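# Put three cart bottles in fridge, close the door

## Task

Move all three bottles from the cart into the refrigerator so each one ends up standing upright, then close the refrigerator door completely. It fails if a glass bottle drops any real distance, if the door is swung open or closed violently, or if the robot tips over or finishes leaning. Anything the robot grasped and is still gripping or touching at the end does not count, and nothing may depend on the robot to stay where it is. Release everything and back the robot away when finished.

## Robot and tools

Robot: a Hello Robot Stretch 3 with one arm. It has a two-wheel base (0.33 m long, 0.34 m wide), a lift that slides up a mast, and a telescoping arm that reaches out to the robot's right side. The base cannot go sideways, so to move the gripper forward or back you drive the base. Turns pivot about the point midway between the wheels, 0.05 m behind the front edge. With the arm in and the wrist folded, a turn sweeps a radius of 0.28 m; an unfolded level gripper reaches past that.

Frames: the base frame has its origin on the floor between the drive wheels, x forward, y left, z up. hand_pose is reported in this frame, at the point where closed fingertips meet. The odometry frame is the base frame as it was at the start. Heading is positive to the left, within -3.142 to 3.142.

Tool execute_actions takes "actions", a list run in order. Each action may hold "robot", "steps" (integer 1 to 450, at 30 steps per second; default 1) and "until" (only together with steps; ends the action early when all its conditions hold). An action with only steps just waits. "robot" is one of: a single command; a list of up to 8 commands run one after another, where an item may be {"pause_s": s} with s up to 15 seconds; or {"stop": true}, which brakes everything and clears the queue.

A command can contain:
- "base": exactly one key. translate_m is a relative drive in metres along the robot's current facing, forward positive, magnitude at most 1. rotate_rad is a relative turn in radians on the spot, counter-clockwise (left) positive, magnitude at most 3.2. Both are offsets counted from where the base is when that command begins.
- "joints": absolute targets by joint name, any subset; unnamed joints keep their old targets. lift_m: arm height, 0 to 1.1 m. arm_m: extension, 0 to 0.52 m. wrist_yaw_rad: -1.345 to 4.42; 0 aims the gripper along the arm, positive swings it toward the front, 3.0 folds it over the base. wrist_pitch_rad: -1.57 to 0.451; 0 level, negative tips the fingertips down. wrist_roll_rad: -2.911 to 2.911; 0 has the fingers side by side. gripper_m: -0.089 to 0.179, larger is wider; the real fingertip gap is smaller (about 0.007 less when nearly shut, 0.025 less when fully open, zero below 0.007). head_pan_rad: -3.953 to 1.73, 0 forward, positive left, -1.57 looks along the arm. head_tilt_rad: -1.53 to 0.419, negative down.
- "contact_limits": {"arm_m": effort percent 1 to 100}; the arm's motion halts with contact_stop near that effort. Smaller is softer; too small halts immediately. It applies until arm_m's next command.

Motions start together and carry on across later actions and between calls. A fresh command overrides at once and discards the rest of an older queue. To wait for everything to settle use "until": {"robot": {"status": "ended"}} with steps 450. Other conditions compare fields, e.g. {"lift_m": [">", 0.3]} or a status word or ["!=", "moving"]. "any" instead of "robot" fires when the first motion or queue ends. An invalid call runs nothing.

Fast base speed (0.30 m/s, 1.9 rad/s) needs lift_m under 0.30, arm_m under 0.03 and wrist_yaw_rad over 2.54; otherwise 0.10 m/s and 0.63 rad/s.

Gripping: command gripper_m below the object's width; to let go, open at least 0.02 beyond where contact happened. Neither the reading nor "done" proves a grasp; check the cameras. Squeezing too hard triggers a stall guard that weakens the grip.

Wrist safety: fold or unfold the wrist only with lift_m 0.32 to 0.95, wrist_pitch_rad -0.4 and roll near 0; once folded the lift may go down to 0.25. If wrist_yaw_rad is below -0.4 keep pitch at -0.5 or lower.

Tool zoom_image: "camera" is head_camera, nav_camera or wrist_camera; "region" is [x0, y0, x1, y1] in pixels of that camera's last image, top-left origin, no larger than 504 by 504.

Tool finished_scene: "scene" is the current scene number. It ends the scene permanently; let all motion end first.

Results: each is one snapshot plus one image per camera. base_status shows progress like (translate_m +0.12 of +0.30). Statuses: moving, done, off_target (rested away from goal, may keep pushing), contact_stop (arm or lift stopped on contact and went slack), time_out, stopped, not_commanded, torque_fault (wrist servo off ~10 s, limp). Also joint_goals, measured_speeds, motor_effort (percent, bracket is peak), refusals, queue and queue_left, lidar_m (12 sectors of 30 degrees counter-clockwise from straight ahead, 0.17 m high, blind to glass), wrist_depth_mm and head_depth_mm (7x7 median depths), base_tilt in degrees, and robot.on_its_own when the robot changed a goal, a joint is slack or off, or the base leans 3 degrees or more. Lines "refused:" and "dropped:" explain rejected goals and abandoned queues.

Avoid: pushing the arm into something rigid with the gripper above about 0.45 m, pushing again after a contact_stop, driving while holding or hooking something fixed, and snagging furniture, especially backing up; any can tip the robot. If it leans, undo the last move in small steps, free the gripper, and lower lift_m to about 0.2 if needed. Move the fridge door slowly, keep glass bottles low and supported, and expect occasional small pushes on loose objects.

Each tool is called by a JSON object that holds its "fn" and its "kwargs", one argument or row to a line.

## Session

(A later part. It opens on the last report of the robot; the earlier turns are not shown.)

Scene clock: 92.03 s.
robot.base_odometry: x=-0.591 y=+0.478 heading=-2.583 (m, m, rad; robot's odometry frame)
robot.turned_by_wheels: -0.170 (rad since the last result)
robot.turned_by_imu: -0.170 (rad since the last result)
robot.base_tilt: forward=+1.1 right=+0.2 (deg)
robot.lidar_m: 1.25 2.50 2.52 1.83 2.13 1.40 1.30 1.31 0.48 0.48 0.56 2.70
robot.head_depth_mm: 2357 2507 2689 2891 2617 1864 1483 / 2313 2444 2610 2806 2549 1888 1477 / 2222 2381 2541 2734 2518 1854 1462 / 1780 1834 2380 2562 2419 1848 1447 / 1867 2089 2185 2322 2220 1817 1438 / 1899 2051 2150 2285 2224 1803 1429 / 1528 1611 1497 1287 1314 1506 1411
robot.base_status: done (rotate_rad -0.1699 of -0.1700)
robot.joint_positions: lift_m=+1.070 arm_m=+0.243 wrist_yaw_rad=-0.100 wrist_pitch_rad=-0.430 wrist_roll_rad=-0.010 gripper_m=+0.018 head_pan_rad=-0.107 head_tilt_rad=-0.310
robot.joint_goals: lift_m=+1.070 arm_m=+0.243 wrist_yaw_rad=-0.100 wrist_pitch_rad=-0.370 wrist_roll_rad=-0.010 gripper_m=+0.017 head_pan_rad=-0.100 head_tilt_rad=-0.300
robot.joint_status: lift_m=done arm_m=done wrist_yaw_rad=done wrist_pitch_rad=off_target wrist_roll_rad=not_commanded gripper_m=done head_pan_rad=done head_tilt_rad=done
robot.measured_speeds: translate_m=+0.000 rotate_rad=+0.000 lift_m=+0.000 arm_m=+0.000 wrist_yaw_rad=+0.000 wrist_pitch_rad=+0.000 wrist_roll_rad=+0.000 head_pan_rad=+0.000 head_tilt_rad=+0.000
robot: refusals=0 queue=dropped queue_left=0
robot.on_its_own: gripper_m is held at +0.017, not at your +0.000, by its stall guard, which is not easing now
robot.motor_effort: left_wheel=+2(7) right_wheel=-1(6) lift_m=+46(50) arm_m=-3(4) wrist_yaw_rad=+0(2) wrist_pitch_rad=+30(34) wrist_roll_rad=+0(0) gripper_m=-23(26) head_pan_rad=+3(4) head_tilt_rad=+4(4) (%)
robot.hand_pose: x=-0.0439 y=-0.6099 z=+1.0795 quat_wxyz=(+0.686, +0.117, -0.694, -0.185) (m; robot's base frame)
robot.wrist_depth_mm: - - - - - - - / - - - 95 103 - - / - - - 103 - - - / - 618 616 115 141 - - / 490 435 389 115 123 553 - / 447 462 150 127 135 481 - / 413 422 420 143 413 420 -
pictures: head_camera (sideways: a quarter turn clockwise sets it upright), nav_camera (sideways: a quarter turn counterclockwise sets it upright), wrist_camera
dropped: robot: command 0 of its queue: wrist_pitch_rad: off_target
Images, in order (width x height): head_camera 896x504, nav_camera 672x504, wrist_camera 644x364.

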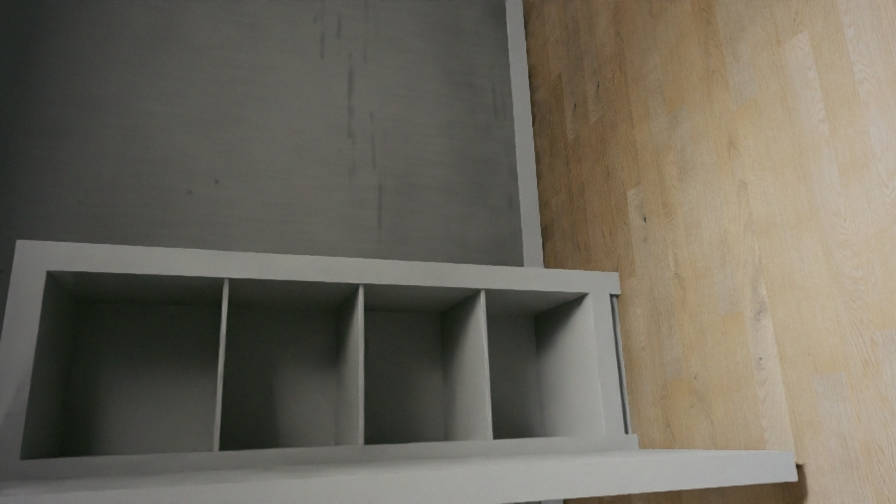

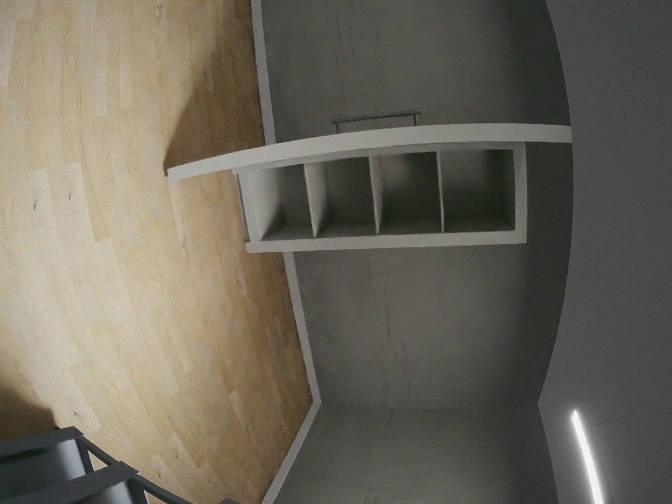

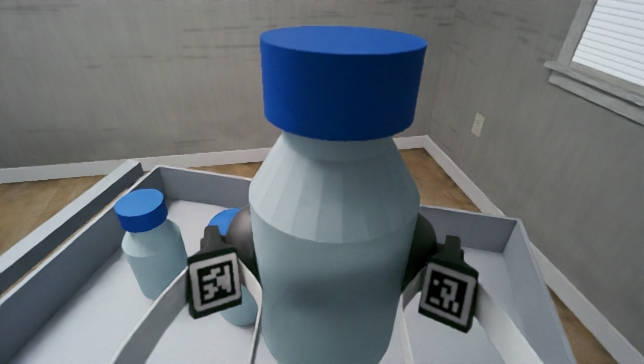

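{"fn": "execute_actions", "kwargs": {
  "actions": [
    {"robot":{"base":{"translate_m":1},"joints":{"arm_m":0,"head_pan_rad":-1.45,"head_tilt_rad":-0.5}},"steps":90},
    {"robot":[{"base":{"translate_m":1}},{"base":{"rotate_rad":1.72}},{"joints":{"arm_m":0.15}}],"steps":450,"until":{"robot":{"status":"ended"}}},
    {"steps":450,"until":{"robot":{"status":"ended"}}}
  ]
}}

Scene clock: 117.93 s.
robot.base_odometry: x=-1.665 y=-0.193 heading=-0.863 (m, m, rad; robot's odometry frame)
robot.turned_by_wheels: +1.720 (rad since the last result)
robot.turned_by_imu: +1.751 (rad since the last result)
robot.base_tilt: forward=+1.1 right=+0.1 (deg)
robot.lidar_m: 0.23 2.27 2.63 1.31 1.21 2.38 2.29 1.72 0.72 0.72 0.33 0.24
robot.head_depth_mm: 854 - - 826 1037 935 1013 / 868 931 - - 1185 995 1153 / 868 963 1040 797 1168 1014 1153 / 874 981 1046 839 1152 1268 1146 / 671 762 843 824 1026 997 1146 / 539 587 637 700 784 863 941 / 460 482 506 533 563 598 634
robot.base_status: done (rotate_rad +1.7199 of +1.7200)
robot.joint_positions: lift_m=+1.070 arm_m=+0.150 wrist_yaw_rad=-0.100 wrist_pitch_rad=-0.430 wrist_roll_rad=-0.010 gripper_m=+0.018 head_pan_rad=-1.443 head_tilt_rad=-0.494
robot.joint_goals: lift_m=+1.070 arm_m=+0.150 wrist_yaw_rad=-0.100 wrist_pitch_rad=-0.370 wrist_roll_rad=-0.010 gripper_m=+0.017 head_pan_rad=-1.450 head_tilt_rad=-0.500
robot.joint_status: lift_m=done arm_m=done wrist_yaw_rad=done wrist_pitch_rad=off_target wrist_roll_rad=not_commanded gripper_m=done head_pan_rad=done head_tilt_rad=done
robot.measured_speeds: translate_m=+0.000 rotate_rad=+0.000 lift_m=+0.000 arm_m=+0.000 wrist_yaw_rad=+0.000 wrist_pitch_rad=+0.000 wrist_roll_rad=+0.000 head_pan_rad=+0.000 head_tilt_rad=+0.000
robot: refusals=0 queue=done queue_left=0
robot.on_its_own: gripper_m is held at +0.017, not at your +0.000, by its stall guard, which is not easing now
robot.motor_effort: left_wheel=-2(8) right_wheel=+1(4) lift_m=+46(46) arm_m=+4(5) wrist_yaw_rad=+1(0) wrist_pitch_rad=+30(30) wrist_roll_rad=+0(0) gripper_m=-23(22) head_pan_rad=-2(32) head_tilt_rad=-3(19) (%)
robot.hand_pose: x=-0.0439 y=-0.5163 z=+1.0795 quat_wxyz=(+0.686, +0.117, -0.694, -0.185) (m; robot's base frame)
robot.wrist_depth_mm: 305 453 635 618 627 438 303 / 303 454 682 95 103 437 303 / 304 453 584 103 547 438 312 / 305 425 445 115 141 443 334 / 336 383 378 115 123 410 383 / 373 424 149 126 135 442 - / 353 452 683 144 662 510 -
pictures: head_camera (sideways: a quarter turn clockwise sets it upright), nav_camera (sideways: a quarter turn counterclockwise sets it upright), wrist_camera
Images, in order (width x height): head_camera 896x504, nav_camera 672x504, wrist_camera 644x364.

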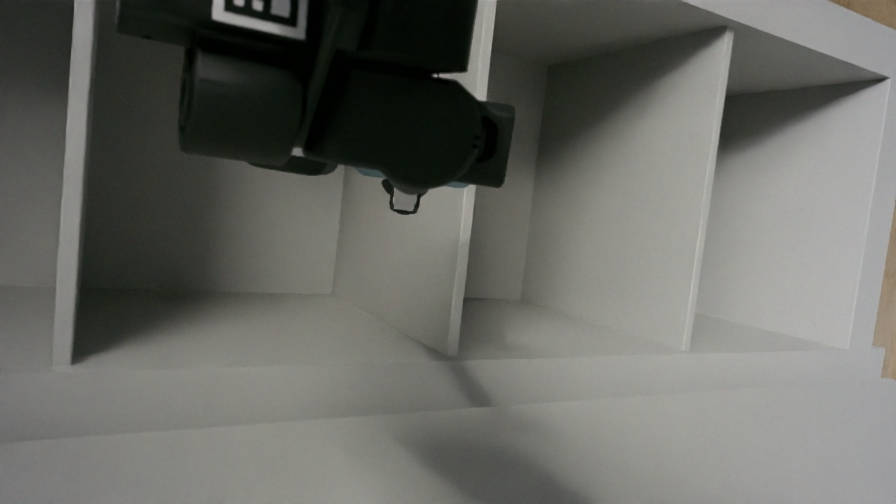

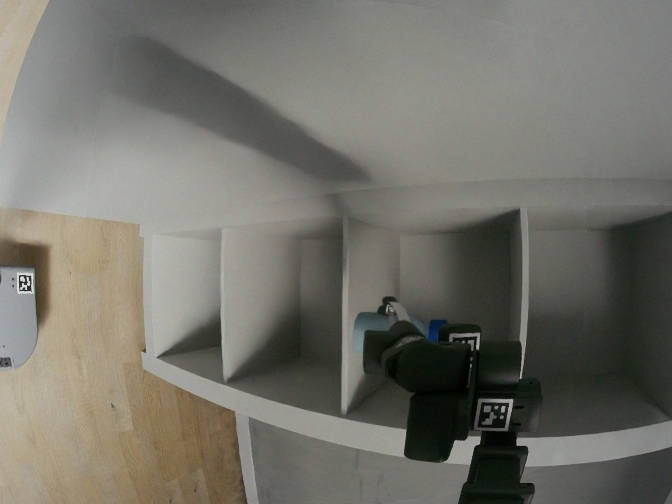

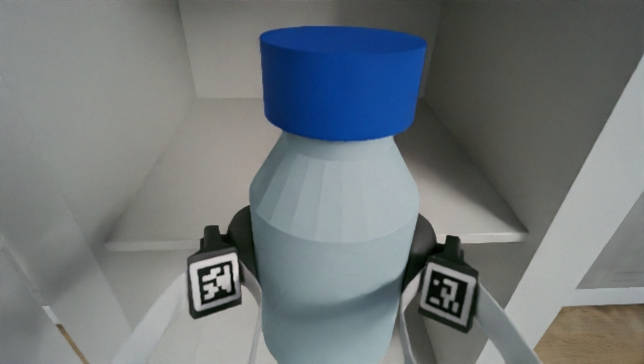

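{"fn": "execute_actions", "kwargs": {
  "actions": [
    {"robot":[{"joints":{"arm_m":0.48,"wrist_yaw_rad":0.35,"lift_m":1.04}},{"joints":{"lift_m":1.015}}],"steps":450,"until":{"robot":{"status":"ended"}}}
  ]
}}

Scene clock: 128.00 s.
robot.base_odometry: x=-1.665 y=-0.193 heading=-0.863 (m, m, rad; robot's odometry frame)
robot.turned_by_wheels: +0.000 (rad since the last result)
robot.turned_by_imu: +0.002 (rad since the last result)
robot.base_tilt: forward=+1.1 right=+0.0 (deg)
robot.lidar_m: 0.23 2.27 2.62 1.31 1.21 2.38 2.29 1.72 0.72 0.72 0.33 0.24
robot.head_depth_mm: 854 924 1037 825 1034 934 1010 / 864 931 1046 819 1171 992 1154 / 864 960 - 846 1162 1010 1151 / 878 979 809 835 1156 1270 1148 / 671 764 841 818 1030 993 1149 / 537 587 637 701 782 860 945 / 461 481 505 535 563 598 634
robot.base_status: done (rotate_rad +1.7199 of +1.7200)
robot.joint_positions: lift_m=+1.015 arm_m=+0.480 wrist_yaw_rad=+0.349 wrist_pitch_rad=-0.430 wrist_roll_rad=-0.010 gripper_m=+0.018 head_pan_rad=-1.443 head_tilt_rad=-0.494
robot.joint_goals: lift_m=+1.015 arm_m=+0.480 wrist_yaw_rad=+0.350 wrist_pitch_rad=-0.370 wrist_roll_rad=-0.010 gripper_m=+0.017 head_pan_rad=-1.450 head_tilt_rad=-0.500
robot.joint_status: lift_m=done arm_m=done wrist_yaw_rad=done wrist_pitch_rad=off_target wrist_roll_rad=not_commanded gripper_m=done head_pan_rad=done head_tilt_rad=done
robot.measured_speeds: translate_m=+0.000 rotate_rad=+0.000 lift_m=+0.000 arm_m=+0.000 wrist_yaw_rad=+0.000 wrist_pitch_rad=+0.000 wrist_roll_rad=+0.000 head_pan_rad=+0.000 head_tilt_rad=+0.000
robot: refusals=0 queue=done queue_left=0
robot.on_its_own: gripper_m is held at +0.017, not at your +0.000, by its stall guard, which is not easing now
robot.motor_effort: left_wheel=-2(3) right_wheel=+2(2) lift_m=+33(45) arm_m=+3(8) wrist_yaw_rad=+0(3) wrist_pitch_rad=+29(29) wrist_roll_rad=+0(0) gripper_m=-22(23) head_pan_rad=-2(2) head_tilt_rad=-2(3) (%)
robot.hand_pose: x=+0.0546 y=-0.8342 z=+1.0251 quat_wxyz=(+0.710, +0.269, -0.650, -0.028) (m; robot's base frame)
robot.wrist_depth_mm: 151 184 248 319 327 307 284 / 156 191 252 95 103 328 300 / 161 200 277 103 375 352 320 / 168 208 272 115 140 364 346 / 174 217 261 115 123 313 316 / 181 224 150 127 135 266 268 / 188 218 222 144 217 229 232
pictures: head_camera (sideways: a quarter turn clockwise sets it upright), nav_camera (sideways: a quarter turn counterclockwise sets it upright), wrist_camera
Images, in order (width x height): head_camera 896x504, nav_camera 672x504, wrist_camera 644x364.

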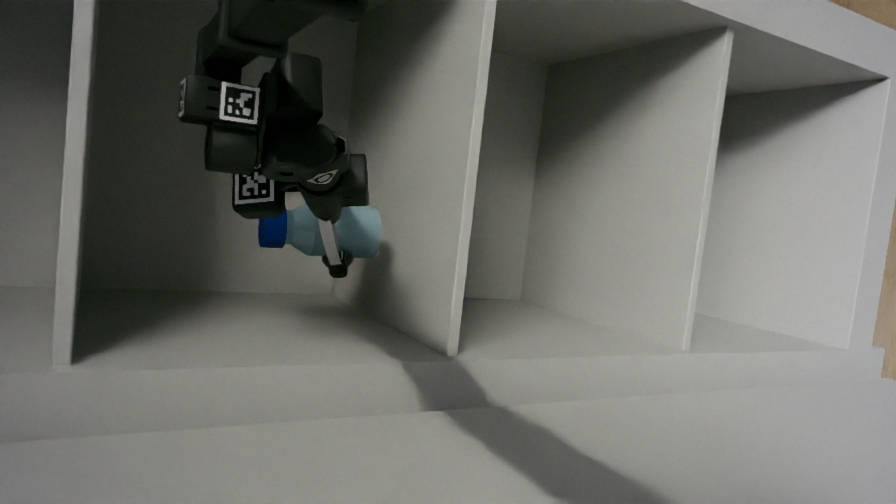

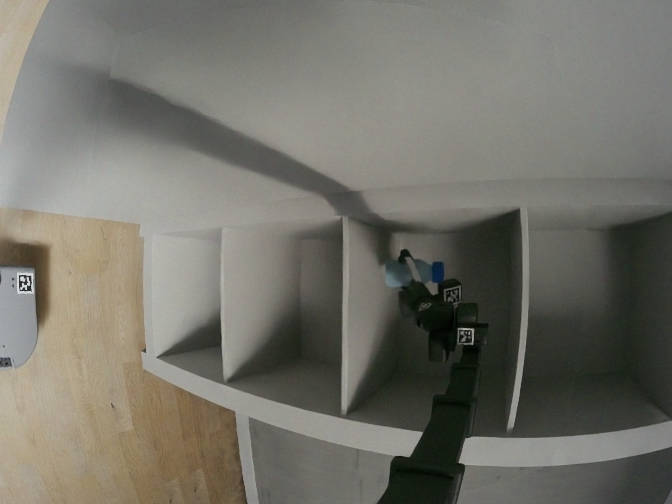

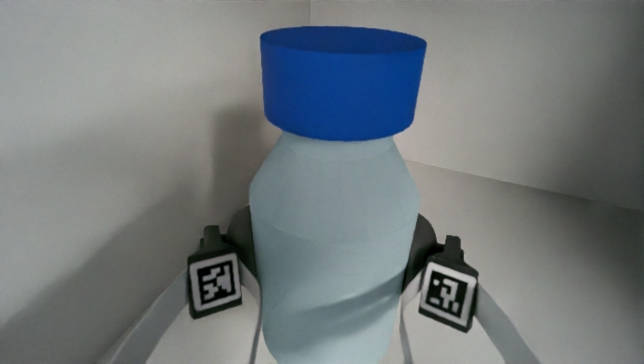

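{"fn": "execute_actions", "kwargs": {
  "actions": [
    {"robot":{"joints":{"lift_m":0.968}},"steps":450,"until":{"robot":{"status":"ended"}}}
  ]
}}

{"fn": "execute_actions", "kwargs": {
  "actions": [
    {"robot":[{"joints":{"gripper_m":0.13}},{"joints":{"arm_m":0.1}}],"steps":450,"until":{"robot":{"status":"ended"}}}
  ]
}}

Scene clock: 139.10 s.
robot.base_odometry: x=-1.665 y=-0.193 heading=-0.863 (m, m, rad; robot's odometry frame)
robot.turned_by_wheels: +0.000 (rad since the last result)
robot.turned_by_imu: +0.001 (rad since the last result)
robot.base_tilt: forward=+1.1 right=+0.1 (deg)
robot.lidar_m: 0.23 2.27 2.62 1.31 1.21 2.37 2.29 1.73 0.72 0.72 0.33 0.24
robot.head_depth_mm: 853 942 - 782 1037 935 1012 / 866 948 - 821 1186 985 1146 / 867 969 - 824 1156 1010 1153 / 880 978 1025 828 1150 1271 1146 / 670 759 839 826 1026 995 1144 / 539 586 637 700 779 860 940 / 460 483 506 533 564 597 636
robot.base_status: done (rotate_rad +1.7199 of +1.7200)
robot.joint_positions: lift_m=+0.968 arm_m=+0.480 wrist_yaw_rad=+0.349 wrist_pitch_rad=-0.421 wrist_roll_rad=-0.010 gripper_m=+0.018 head_pan_rad=-1.443 head_tilt_rad=-0.494
robot.joint_goals: lift_m=+0.968 arm_m=+0.480 wrist_yaw_rad=+0.350 wrist_pitch_rad=-0.370 wrist_roll_rad=-0.010 gripper_m=+0.017 head_pan_rad=-1.450 head_tilt_rad=-0.500
robot.joint_status: lift_m=done arm_m=done wrist_yaw_rad=done wrist_pitch_rad=off_target wrist_roll_rad=not_commanded gripper_m=done head_pan_rad=done head_tilt_rad=done
robot.measured_speeds: translate_m=+0.000 rotate_rad=+0.000 lift_m=+0.000 arm_m=+0.000 wrist_yaw_rad=+0.000 wrist_pitch_rad=+0.000 wrist_roll_rad=+0.000 head_pan_rad=+0.000 head_tilt_rad=+0.000
robot: refusals=0 queue=done queue_left=0
robot.on_its_own: gripper_m is held at +0.017, not at your +0.000, by its stall guard, which is not easing now
robot.motor_effort: left_wheel=-2(2) right_wheel=+2(2) lift_m=+32(35) arm_m=+3(4) wrist_yaw_rad=+2(1) wrist_pitch_rad=+25(30) wrist_roll_rad=+0(0) gripper_m=-23(23) head_pan_rad=-2(2) head_tilt_rad=-3(3) (%)
robot.hand_pose: x=+0.0550 y=-0.8352 z=+0.9800 quat_wxyz=(+0.710, +0.266, -0.651, -0.025) (m; robot's base frame)
robot.wrist_depth_mm: 151 183 247 132 327 305 283 / 157 191 253 94 101 329 299 / 162 199 275 102 347 350 320 / 167 208 270 114 139 303 309 / 173 218 224 114 123 249 251 / 180 204 150 126 135 211 212 / 176 177 176 144 176 182 183
pictures: head_camera (sideways: a quarter turn clockwise sets it upright), nav_camera (sideways: a quarter turn counterclockwise sets it upright), wrist_camera
Images, in order (width x height): head_camera 896x504, nav_camera 672x504, wrist_camera 644x364.

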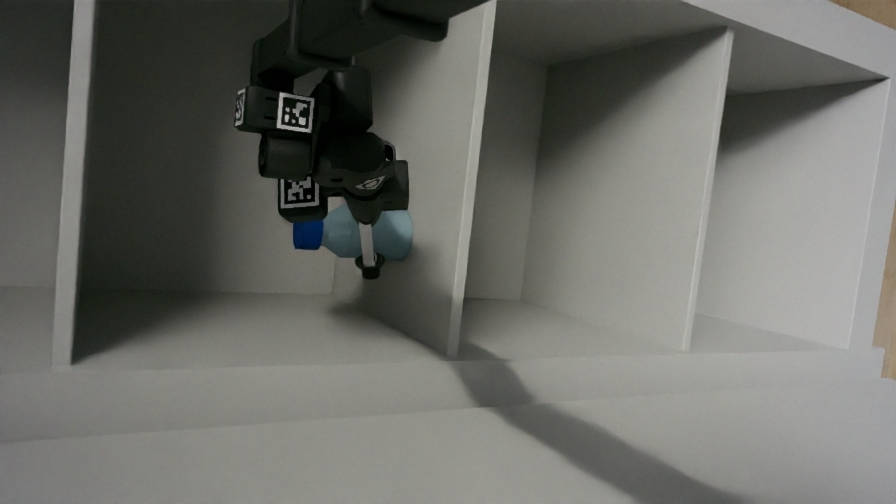

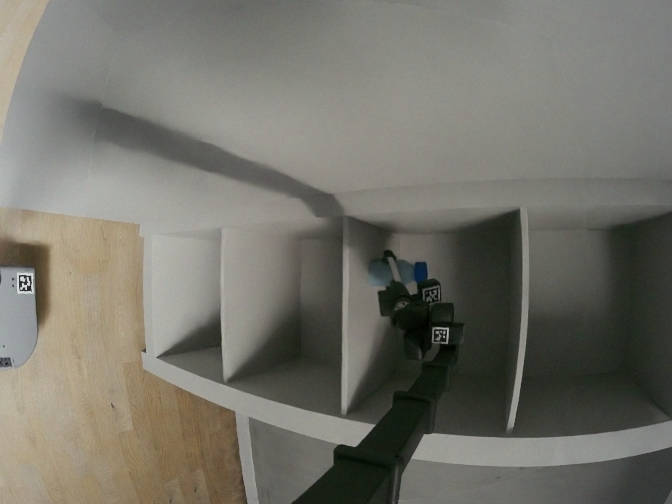

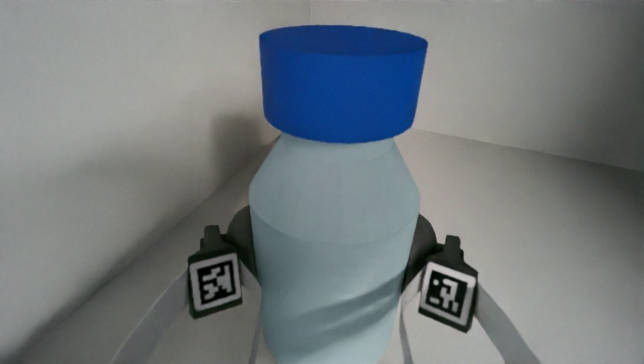

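Scene clock: 144.63 s.
robot.base_odometry: x=-1.665 y=-0.193 heading=-0.863 (m, m, rad; robot's odometry frame)
robot.turned_by_wheels: +0.000 (rad since the last result)
robot.turned_by_imu: +0.001 (rad since the last result)
robot.base_tilt: forward=+1.1 right=+0.1 (deg)
robot.lidar_m: 0.23 2.27 2.62 1.31 1.21 2.37 2.29 1.73 0.72 0.72 0.33 0.24
robot.head_depth_mm: 858 941 1013 900 - - 1012 / 863 950 1031 815 - - 1146 / 873 968 1031 807 - - 1154 / 879 981 1027 817 1194 1271 1146 / 671 760 839 821 1031 997 1148 / 538 586 637 702 774 861 939 / 460 482 505 533 564 598 636
robot.base_status: done (rotate_rad +1.7199 of +1.7200)
robot.joint_positions: lift_m=+0.968 arm_m=+0.100 wrist_yaw_rad=+0.349 wrist_pitch_rad=-0.390 wrist_roll_rad=-0.010 gripper_m=+0.130 head_pan_rad=-1.443 head_tilt_rad=-0.494
robot.joint_goals: lift_m=+0.968 arm_m=+0.100 wrist_yaw_rad=+0.350 wrist_pitch_rad=-0.370 wrist_roll_rad=-0.010 gripper_m=+0.130 head_pan_rad=-1.450 head_tilt_rad=-0.500
robot.joint_status: lift_m=done arm_m=done wrist_yaw_rad=done wrist_pitch_rad=off_target wrist_roll_rad=not_commanded gripper_m=done head_pan_rad=done head_tilt_rad=done
robot.measured_speeds: translate_m=+0.000 rotate_rad=+0.000 lift_m=+0.000 arm_m=+0.000 wrist_yaw_rad=+0.000 wrist_pitch_rad=+0.000 wrist_roll_rad=+0.000 head_pan_rad=+0.000 head_tilt_rad=+0.000
robot: refusals=0 queue=done queue_left=0
robot.motor_effort: left_wheel=-2(2) right_wheel=+2(2) lift_m=+31(32) arm_m=-3(3) wrist_yaw_rad=+2(1) wrist_pitch_rad=+10(25) wrist_roll_rad=+0(0) gripper_m=+1(98) head_pan_rad=-2(2) head_tilt_rad=-3(3) (%)
robot.hand_pose: x=+0.0564 y=-0.4594 z=+0.9871 quat_wxyz=(+0.711, +0.256, -0.655, -0.014) (m; robot's base frame)
robot.wrist_depth_mm: 189 233 325 404 602 619 564 / 196 241 346 442 448 633 586 / 202 253 355 406 428 431 442 / 208 262 379 537 844 363 337 / 215 260 418 605 873 807 664 / 222 - 443 682 741 - 615 / 222 308 475 627 638 620 537
pictures: head_camera (sideways: a quarter turn clockwise sets it upright), nav_camera (sideways: a quarter turn counterclockwise sets it upright), wrist_camera
Images, in order (width x height): head_camera 896x504, nav_camera 672x504, wrist_camera 644x364.

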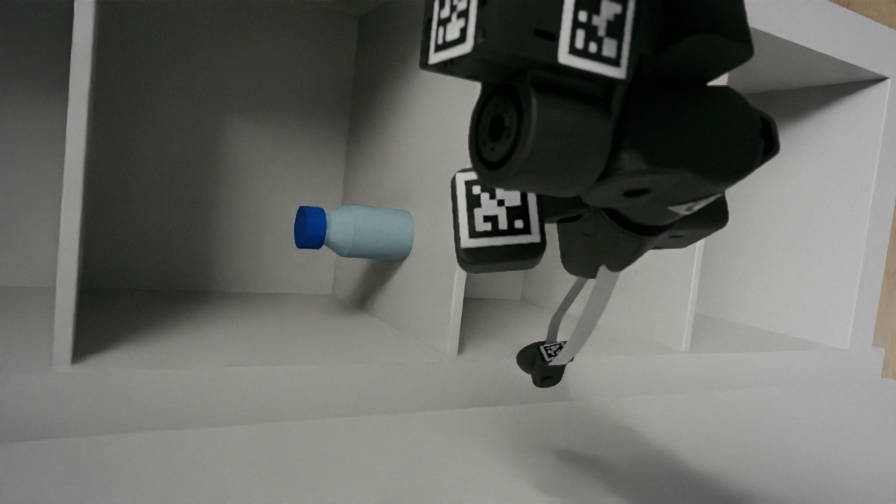

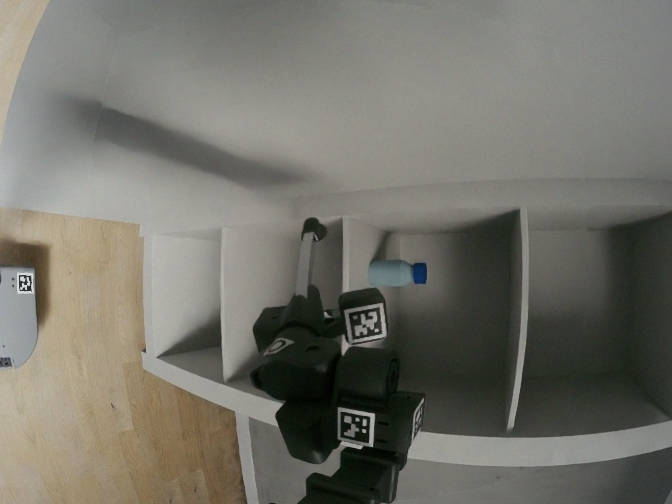

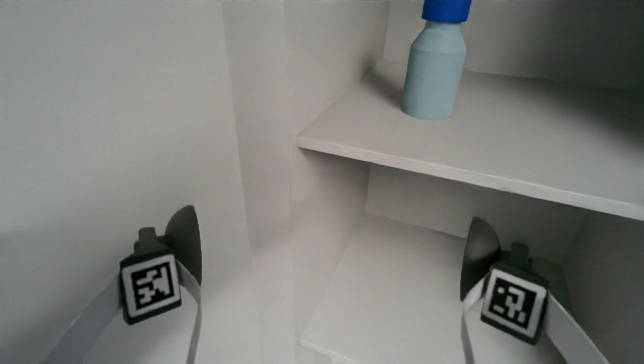

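{"fn": "execute_actions", "kwargs": {
  "actions": [
    {"robot":[{"base":{"rotate_rad":-1.72},"joints":{"wrist_yaw_rad":-0.1,"wrist_pitch_rad":-0.4,"lift_m":0.93,"head_tilt_rad":-0.7}},{"base":{"translate_m":-1}},{"base":{"translate_m":-0.165},"joints":{"arm_m":0.25}},{"joints":{"arm_m":0.31,"lift_m":0.85}}],"steps":450,"until":{"robot":{"status":"ended"}}},
    {"steps":450,"until":{"robot":{"status":"ended"}}}
  ]
}}

Scene clock: 173.47 s.
robot.base_odometry: x=-0.677 y=+0.424 heading=-2.583 (m, m, rad; robot's odometry frame)
robot.turned_by_wheels: -1.720 (rad since the last result)
robot.turned_by_imu: -1.740 (rad since the last result)
robot.base_tilt: forward=+1.1 right=+0.1 (deg)
robot.lidar_m: 1.15 2.39 2.54 1.84 2.19 1.51 1.40 1.41 0.50 0.50 0.59 2.59
robot.head_depth_mm: 2097 2325 2543 - 805 875 1107 / 2053 2322 2531 630 949 906 1113 / 2049 2341 1003 654 984 1107 1120 / 2049 2294 876 732 1012 1154 1150 / 2065 2318 915 779 1005 1207 1152 / 2052 2319 2363 750 1450 1290 1149 / 2048 2301 2453 1835 1546 1305 1127
robot.base_status: done (translate_m -0.1650 of -0.1650)
robot.joint_positions: lift_m=+0.850 arm_m=+0.310 wrist_yaw_rad=-0.099 wrist_pitch_rad=-0.415 wrist_roll_rad=-0.010 gripper_m=+0.130 head_pan_rad=-1.443 head_tilt_rad=-0.692
robot.joint_goals: lift_m=+0.850 arm_m=+0.310 wrist_yaw_rad=-0.100 wrist_pitch_rad=-0.400 wrist_roll_rad=-0.010 gripper_m=+0.130 head_pan_rad=-1.450 head_tilt_rad=-0.700
robot.joint_status: lift_m=done arm_m=done wrist_yaw_rad=done wrist_pitch_rad=done wrist_roll_rad=not_commanded gripper_m=done head_pan_rad=done head_tilt_rad=done
robot.measured_speeds: translate_m=+0.000 rotate_rad=+0.000 lift_m=+0.000 arm_m=+0.000 wrist_yaw_rad=+0.000 wrist_pitch_rad=+0.000 wrist_roll_rad=+0.000 head_pan_rad=+0.000 head_tilt_rad=+0.000
robot: refusals=0 queue=done queue_left=0
robot.motor_effort: left_wheel=+2(7) right_wheel=-1(5) lift_m=+29(30) arm_m=+4(3) wrist_yaw_rad=-2(4) wrist_pitch_rad=+7(12) wrist_roll_rad=+0(0) gripper_m=+1(0) head_pan_rad=-3(3) head_tilt_rad=-4(20) (%)
robot.hand_pose: x=-0.0436 y=-0.6783 z=+0.8635 quat_wxyz=(+0.688, +0.113, -0.695, -0.179) (m; robot's base frame)
robot.wrist_depth_mm: - - - - - - - / - 342 435 210 411 - - / 299 330 287 225 415 403 382 / 300 315 302 244 339 346 348 / 269 281 274 263 279 291 284 / 229 - 232 234 236 - 240 / 201 200 201 202 204 200 208
pictures: head_camera (sideways: a quarter turn clockwise sets it upright), nav_camera (sideways: a quarter turn counterclockwise sets it upright), wrist_camera
Images, in order (width x height): head_camera 896x504, nav_camera 672x504, wrist_camera 644x364.

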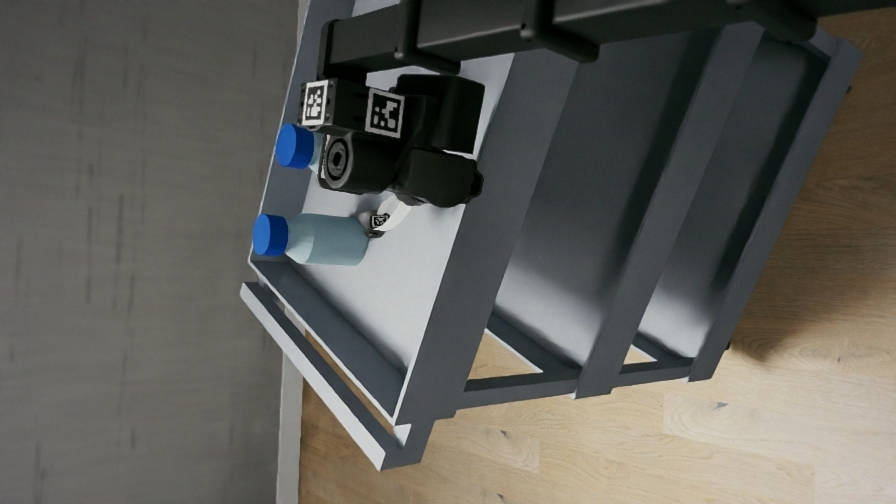

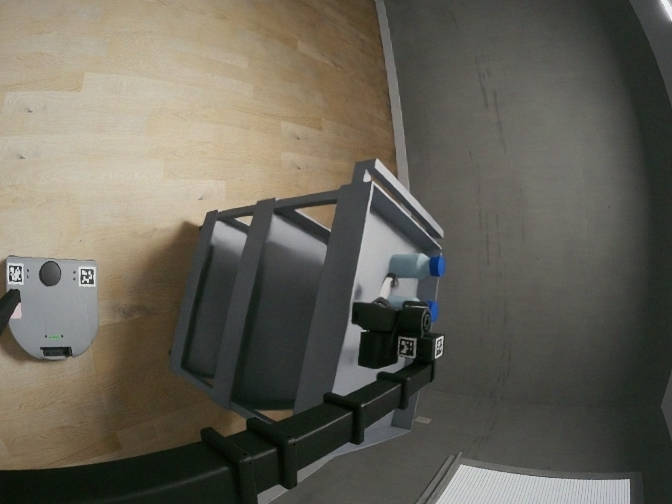

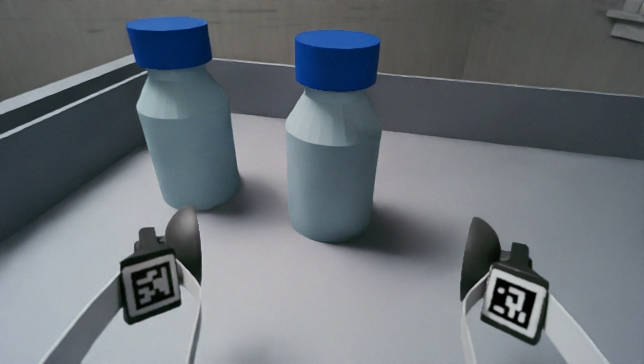

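{"fn": "execute_actions", "kwargs": {
  "actions": [
    {"robot":[{"base":{"translate_m":-0.012},"joints":{"gripper_m":0.11,"lift_m":0.83}},{"joints":{"arm_m":0.415}},{"joints":{"gripper_m":0.01}},{"joints":{"lift_m":0.86}}],"steps":450,"until":{"robot":{"status":"ended"}}}
  ]
}}

Scene clock: 183.63 s.
robot.base_odometry: x=-0.667 y=+0.431 heading=-2.583 (m, m, rad; robot's odometry frame)
robot.turned_by_wheels: +0.000 (rad since the last result)
robot.turned_by_imu: +0.002 (rad since the last result)
robot.base_tilt: forward=+1.1 right=+0.0 (deg)
robot.lidar_m: 1.16 2.41 2.53 1.84 2.19 1.50 1.39 1.40 0.50 0.50 0.59 2.61
robot.head_depth_mm: 2064 2332 - - 958 885 1111 / 2075 2331 - 774 951 910 1105 / 2056 2328 994 762 963 1111 1113 / 2063 2296 875 758 1007 1136 1148 / 2056 2335 909 781 1007 1203 1154 / 2043 2326 2188 747 1451 1294 1149 / 2056 2329 2457 1830 1547 1302 1134
robot.base_status: done (translate_m -0.0120 of -0.0120)
robot.joint_positions: lift_m=+0.860 arm_m=+0.415 wrist_yaw_rad=-0.097 wrist_pitch_rad=-0.450 wrist_roll_rad=-0.010 gripper_m=+0.015 head_pan_rad=-1.443 head_tilt_rad=-0.692
robot.joint_goals: lift_m=+0.860 arm_m=+0.415 wrist_yaw_rad=-0.100 wrist_pitch_rad=-0.400 wrist_roll_rad=-0.010 gripper_m=+0.013 head_pan_rad=-1.450 head_tilt_rad=-0.700
robot.joint_status: lift_m=done arm_m=done wrist_yaw_rad=done wrist_pitch_rad=done wrist_roll_rad=not_commanded gripper_m=done head_pan_rad=done head_tilt_rad=done
robot.measured_speeds: translate_m=+0.000 rotate_rad=+0.000 lift_m=+0.000 arm_m=+0.000 wrist_yaw_rad=+0.000 wrist_pitch_rad=+0.000 wrist_roll_rad=+0.000 head_pan_rad=+0.000 head_tilt_rad=+0.000
robot: refusals=0 queue=done queue_left=0
robot.motor_effort: left_wheel=+3(3) right_wheel=-3(6) lift_m=+45(45) arm_m=+4(2) wrist_yaw_rad=-3(4) wrist_pitch_rad=+24(27) wrist_roll_rad=+0(0) gripper_m=-23(100) head_pan_rad=-2(2) head_tilt_rad=-4(4) (%)
robot.hand_pose: x=-0.0430 y=-0.7789 z=+0.8652 quat_wxyz=(+0.684, +0.125, -0.692, -0.191) (m; robot's base frame)
robot.wrist_depth_mm: - - - 140 - - - / 145 167 355 104 - - - / 152 176 371 118 312 309 296 / 165 174 313 122 306 324 312 / 248 186 219 124 134 279 280 / 228 207 - 138 148 237 238 / 200 199 202 156 198 204 207
pictures: head_camera (sideways: a quarter turn clockwise sets it upright), nav_camera (sideways: a quarter turn counterclockwise sets it upright), wrist_camera
Images, in order (width x height): head_camera 896x504, nav_camera 672x504, wrist_camera 644x364.

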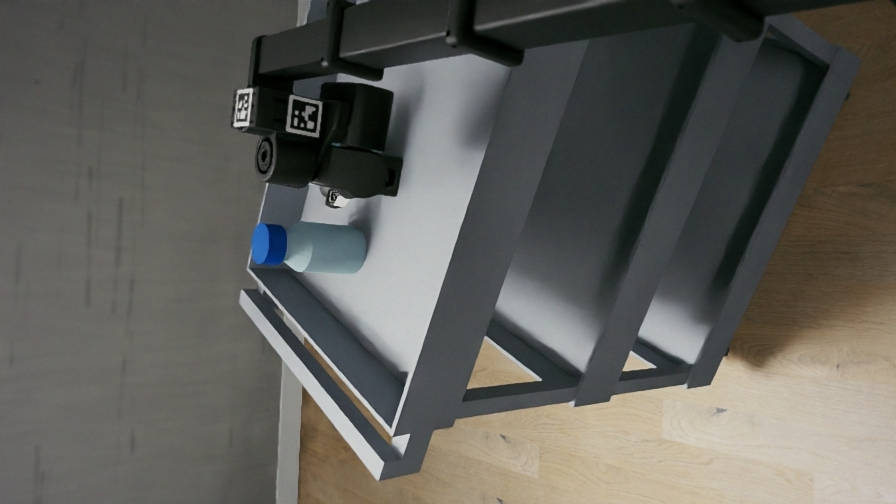

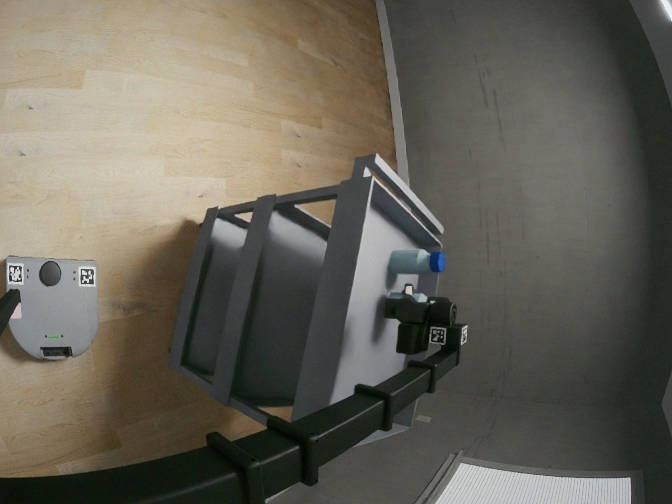

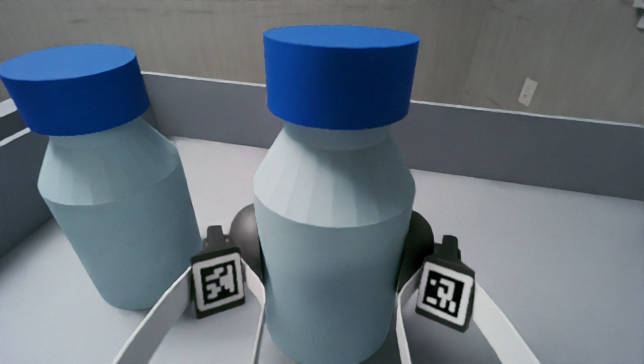

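Place this one deep and rightward; the third goes in front of it.

{"fn": "execute_actions", "kwargs": {
  "actions": [
    {"robot":[{"joints":{"lift_m":1.02}},{"base":{"translate_m":0.177},"joints":{"arm_m":0.08,"wrist_yaw_rad":-0.25,"head_tilt_rad":-0.5}},{"base":{"translate_m":1}},{"base":{"rotate_rad":1.69}},{"joints":{"arm_m":0.51}}],"steps":450,"until":{"robot":{"status":"ended"}}},
    {"steps":450,"until":{"robot":{"status":"ended"}}}
  ]
}}

Scene clock: 213.23 s.
robot.base_odometry: x=-1.665 y=-0.193 heading=-0.894 (m, m, rad; robot's odometry frame)
robot.turned_by_wheels: +1.690 (rad since the last result)
robot.turned_by_imu: +1.720 (rad since the last result)
robot.base_tilt: forward=+1.1 right=+0.2 (deg)
robot.lidar_m: 0.23 2.27 2.65 1.36 1.25 2.39 2.29 1.78 0.72 0.82 0.34 0.24
robot.head_depth_mm: 853 930 1022 847 940 914 1055 / 862 931 945 842 1150 1012 1128 / 874 957 1026 833 1143 1263 1173 / 872 974 914 830 1127 1257 1169 / 754 905 953 847 1070 1224 1166 / 544 599 658 732 820 905 1039 / 513 526 550 577 608 642 679
robot.base_status: done (rotate_rad +1.6899 of +1.6900)
robot.joint_positions: lift_m=+1.020 arm_m=+0.510 wrist_yaw_rad=-0.249 wrist_pitch_rad=-0.452 wrist_roll_rad=-0.010 gripper_m=+0.015 head_pan_rad=-1.443 head_tilt_rad=-0.507
robot.joint_goals: lift_m=+1.020 arm_m=+0.510 wrist_yaw_rad=-0.250 wrist_pitch_rad=-0.400 wrist_roll_rad=-0.010 gripper_m=+0.013 head_pan_rad=-1.450 head_tilt_rad=-0.500
robot.joint_status: lift_m=done arm_m=done wrist_yaw_rad=done wrist_pitch_rad=done wrist_roll_rad=not_commanded gripper_m=done head_pan_rad=done head_tilt_rad=done
robot.measured_speeds: translate_m=+0.000 rotate_rad=+0.000 lift_m=+0.000 arm_m=+0.000 wrist_yaw_rad=+0.000 wrist_pitch_rad=+0.000 wrist_roll_rad=+0.000 head_pan_rad=+0.000 head_tilt_rad=+0.000
robot: refusals=0 queue=done queue_left=0
robot.motor_effort: left_wheel=-2(8) right_wheel=+1(5) lift_m=+45(46) arm_m=+4(3) wrist_yaw_rad=-1(4) wrist_pitch_rad=+25(25) wrist_roll_rad=+0(0) gripper_m=-23(23) head_pan_rad=-3(2) head_tilt_rad=+3(15) (%)
robot.hand_pose: x=-0.0758 y=-0.8679 z=+1.0248 quat_wxyz=(+0.668, +0.073, -0.700, -0.243) (m; robot's base frame)
robot.wrist_depth_mm: 275 289 301 140 337 287 215 / 296 311 326 104 363 294 219 / 319 338 363 118 398 301 223 / 342 354 349 122 339 312 227 / 297 298 300 124 135 298 232 / 254 255 - 138 149 265 236 / 223 224 225 156 222 229 226
pictures: head_camera (sideways: a quarter turn clockwise sets it upright), nav_camera (sideways: a quarter turn counterclockwise sets it upright), wrist_camera
Images, in order (width x height): head_camera 896x504, nav_camera 672x504, wrist_camera 644x364.

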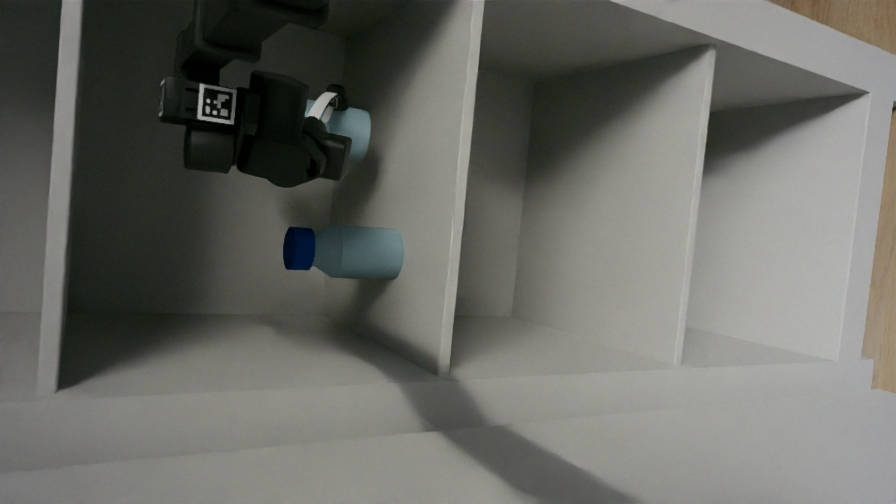

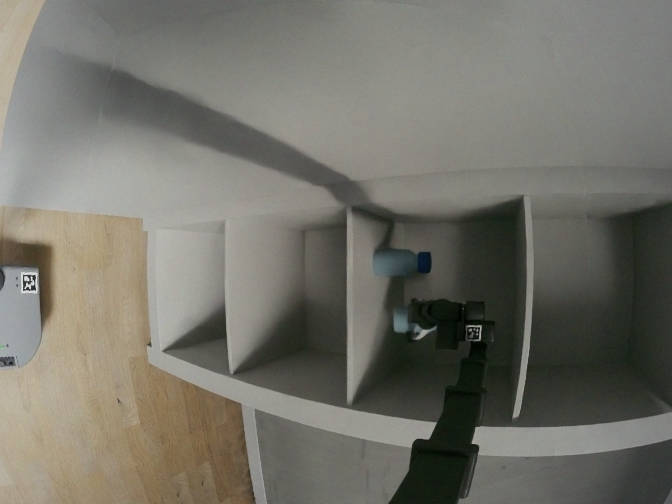

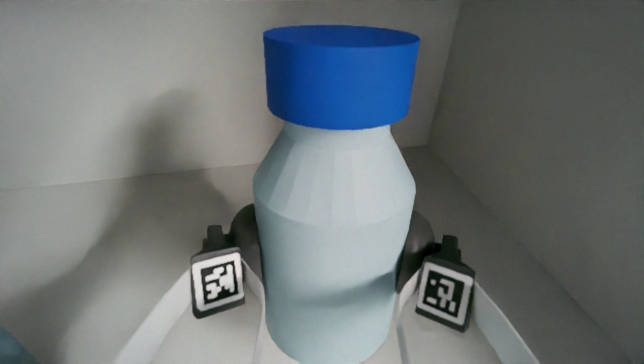

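{"fn": "execute_actions", "kwargs": {
  "actions": [
    {"robot":[{"joints":{"lift_m":0.97}},{"joints":{"gripper_m":0.12}},{"joints":{"arm_m":0.1}},{"base":{"rotate_rad":-1.69},"joints":{"wrist_yaw_rad":-0.1,"lift_m":0.93}},{"base":{"translate_m":-1}},{"base":{"translate_m":-0.07},"joints":{"arm_m":0.29}},{"joints":{"arm_m":0.35,"lift_m":0.85}}],"steps":450,"until":{"robot":{"status":"ended"}}},
    {"steps":450,"until":{"robot":{"status":"ended"}}}
  ]
}}

Scene clock: 245.07 s.
robot.base_odometry: x=-0.757 y=+0.374 heading=-2.583 (m, m, rad; robot's odometry frame)
robot.turned_by_wheels: -1.690 (rad since the last result)
robot.turned_by_imu: -1.707 (rad since the last result)
robot.base_tilt: forward=+1.2 right=+0.1 (deg)
robot.lidar_m: 1.06 1.06 2.54 1.85 2.26 1.61 1.49 1.51 0.53 0.53 2.46 2.48
robot.head_depth_mm: 2021 2261 2453 1800 - 935 834 / 2007 2234 2469 2594 647 932 854 / 2033 2237 2486 981 663 978 1044 / 2045 2226 2481 957 707 964 1060 / 2022 2221 2446 2405 749 899 1108 / 2003 2202 2429 2489 1794 1494 1252 / 2011 2179 2429 2438 1838 1472 1234
robot.base_status: done (translate_m -0.0700 of -0.0700)
robot.joint_positions: lift_m=+0.850 arm_m=+0.350 wrist_yaw_rad=-0.101 wrist_pitch_rad=-0.419 wrist_roll_rad=-0.010 gripper_m=+0.120 head_pan_rad=-1.443 head_tilt_rad=-0.507
robot.joint_goals: lift_m=+0.850 arm_m=+0.350 wrist_yaw_rad=-0.100 wrist_pitch_rad=-0.400 wrist_roll_rad=-0.010 gripper_m=+0.120 head_pan_rad=-1.450 head_tilt_rad=-0.500
robot.joint_status: lift_m=done arm_m=done wrist_yaw_rad=done wrist_pitch_rad=done wrist_roll_rad=not_commanded gripper_m=done head_pan_rad=done head_tilt_rad=done
robot.measured_speeds: translate_m=+0.000 rotate_rad=+0.000 lift_m=+0.000 arm_m=+0.000 wrist_yaw_rad=+0.000 wrist_pitch_rad=+0.000 wrist_roll_rad=+0.000 head_pan_rad=+0.000 head_tilt_rad=+0.000
robot: refusals=0 queue=done queue_left=0
robot.motor_effort: left_wheel=+2(5) right_wheel=-2(5) lift_m=+29(46) arm_m=+4(5) wrist_yaw_rad=+1(5) wrist_pitch_rad=+9(26) wrist_roll_rad=+0(0) gripper_m=+1(96) head_pan_rad=-2(2) head_tilt_rad=+3(3) (%)
robot.hand_pose: x=-0.0442 y=-0.7177 z=+0.8626 quat_wxyz=(+0.687, +0.113, -0.694, -0.182) (m; robot's base frame)
robot.wrist_depth_mm: - - - - - - - / - - 397 220 408 - - / - 284 331 225 410 394 372 / 222 251 319 249 339 341 349 / 194 245 272 264 277 288 283 / 198 228 231 232 234 - 237 / 192 197 200 201 203 199 206
pictures: head_camera (sideways: a quarter turn clockwise sets it upright), nav_camera (sideways: a quarter turn counterclockwise sets it upright), wrist_camera
Images, in order (width x height): head_camera 896x504, nav_camera 672x504, wrist_camera 644x364.

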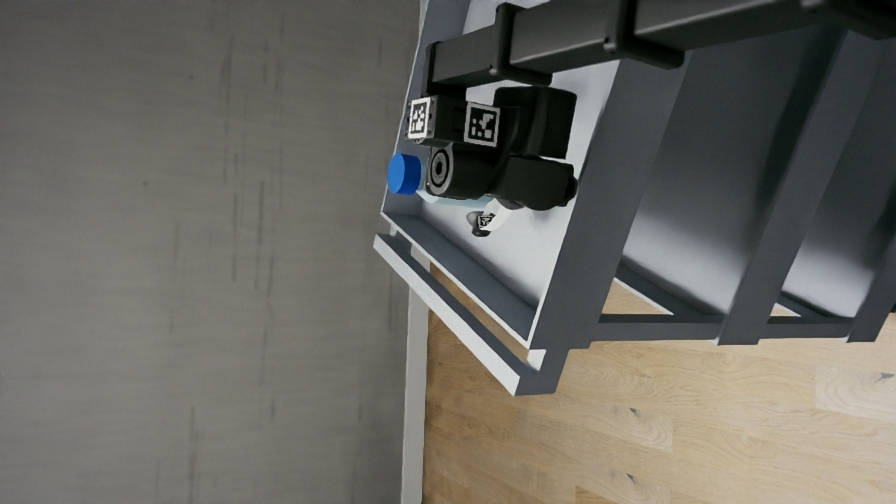

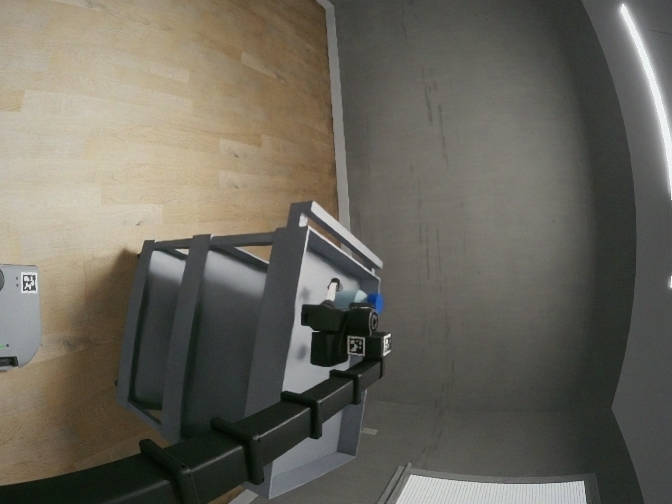

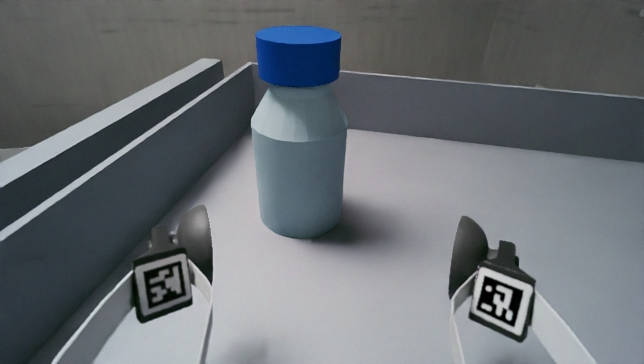

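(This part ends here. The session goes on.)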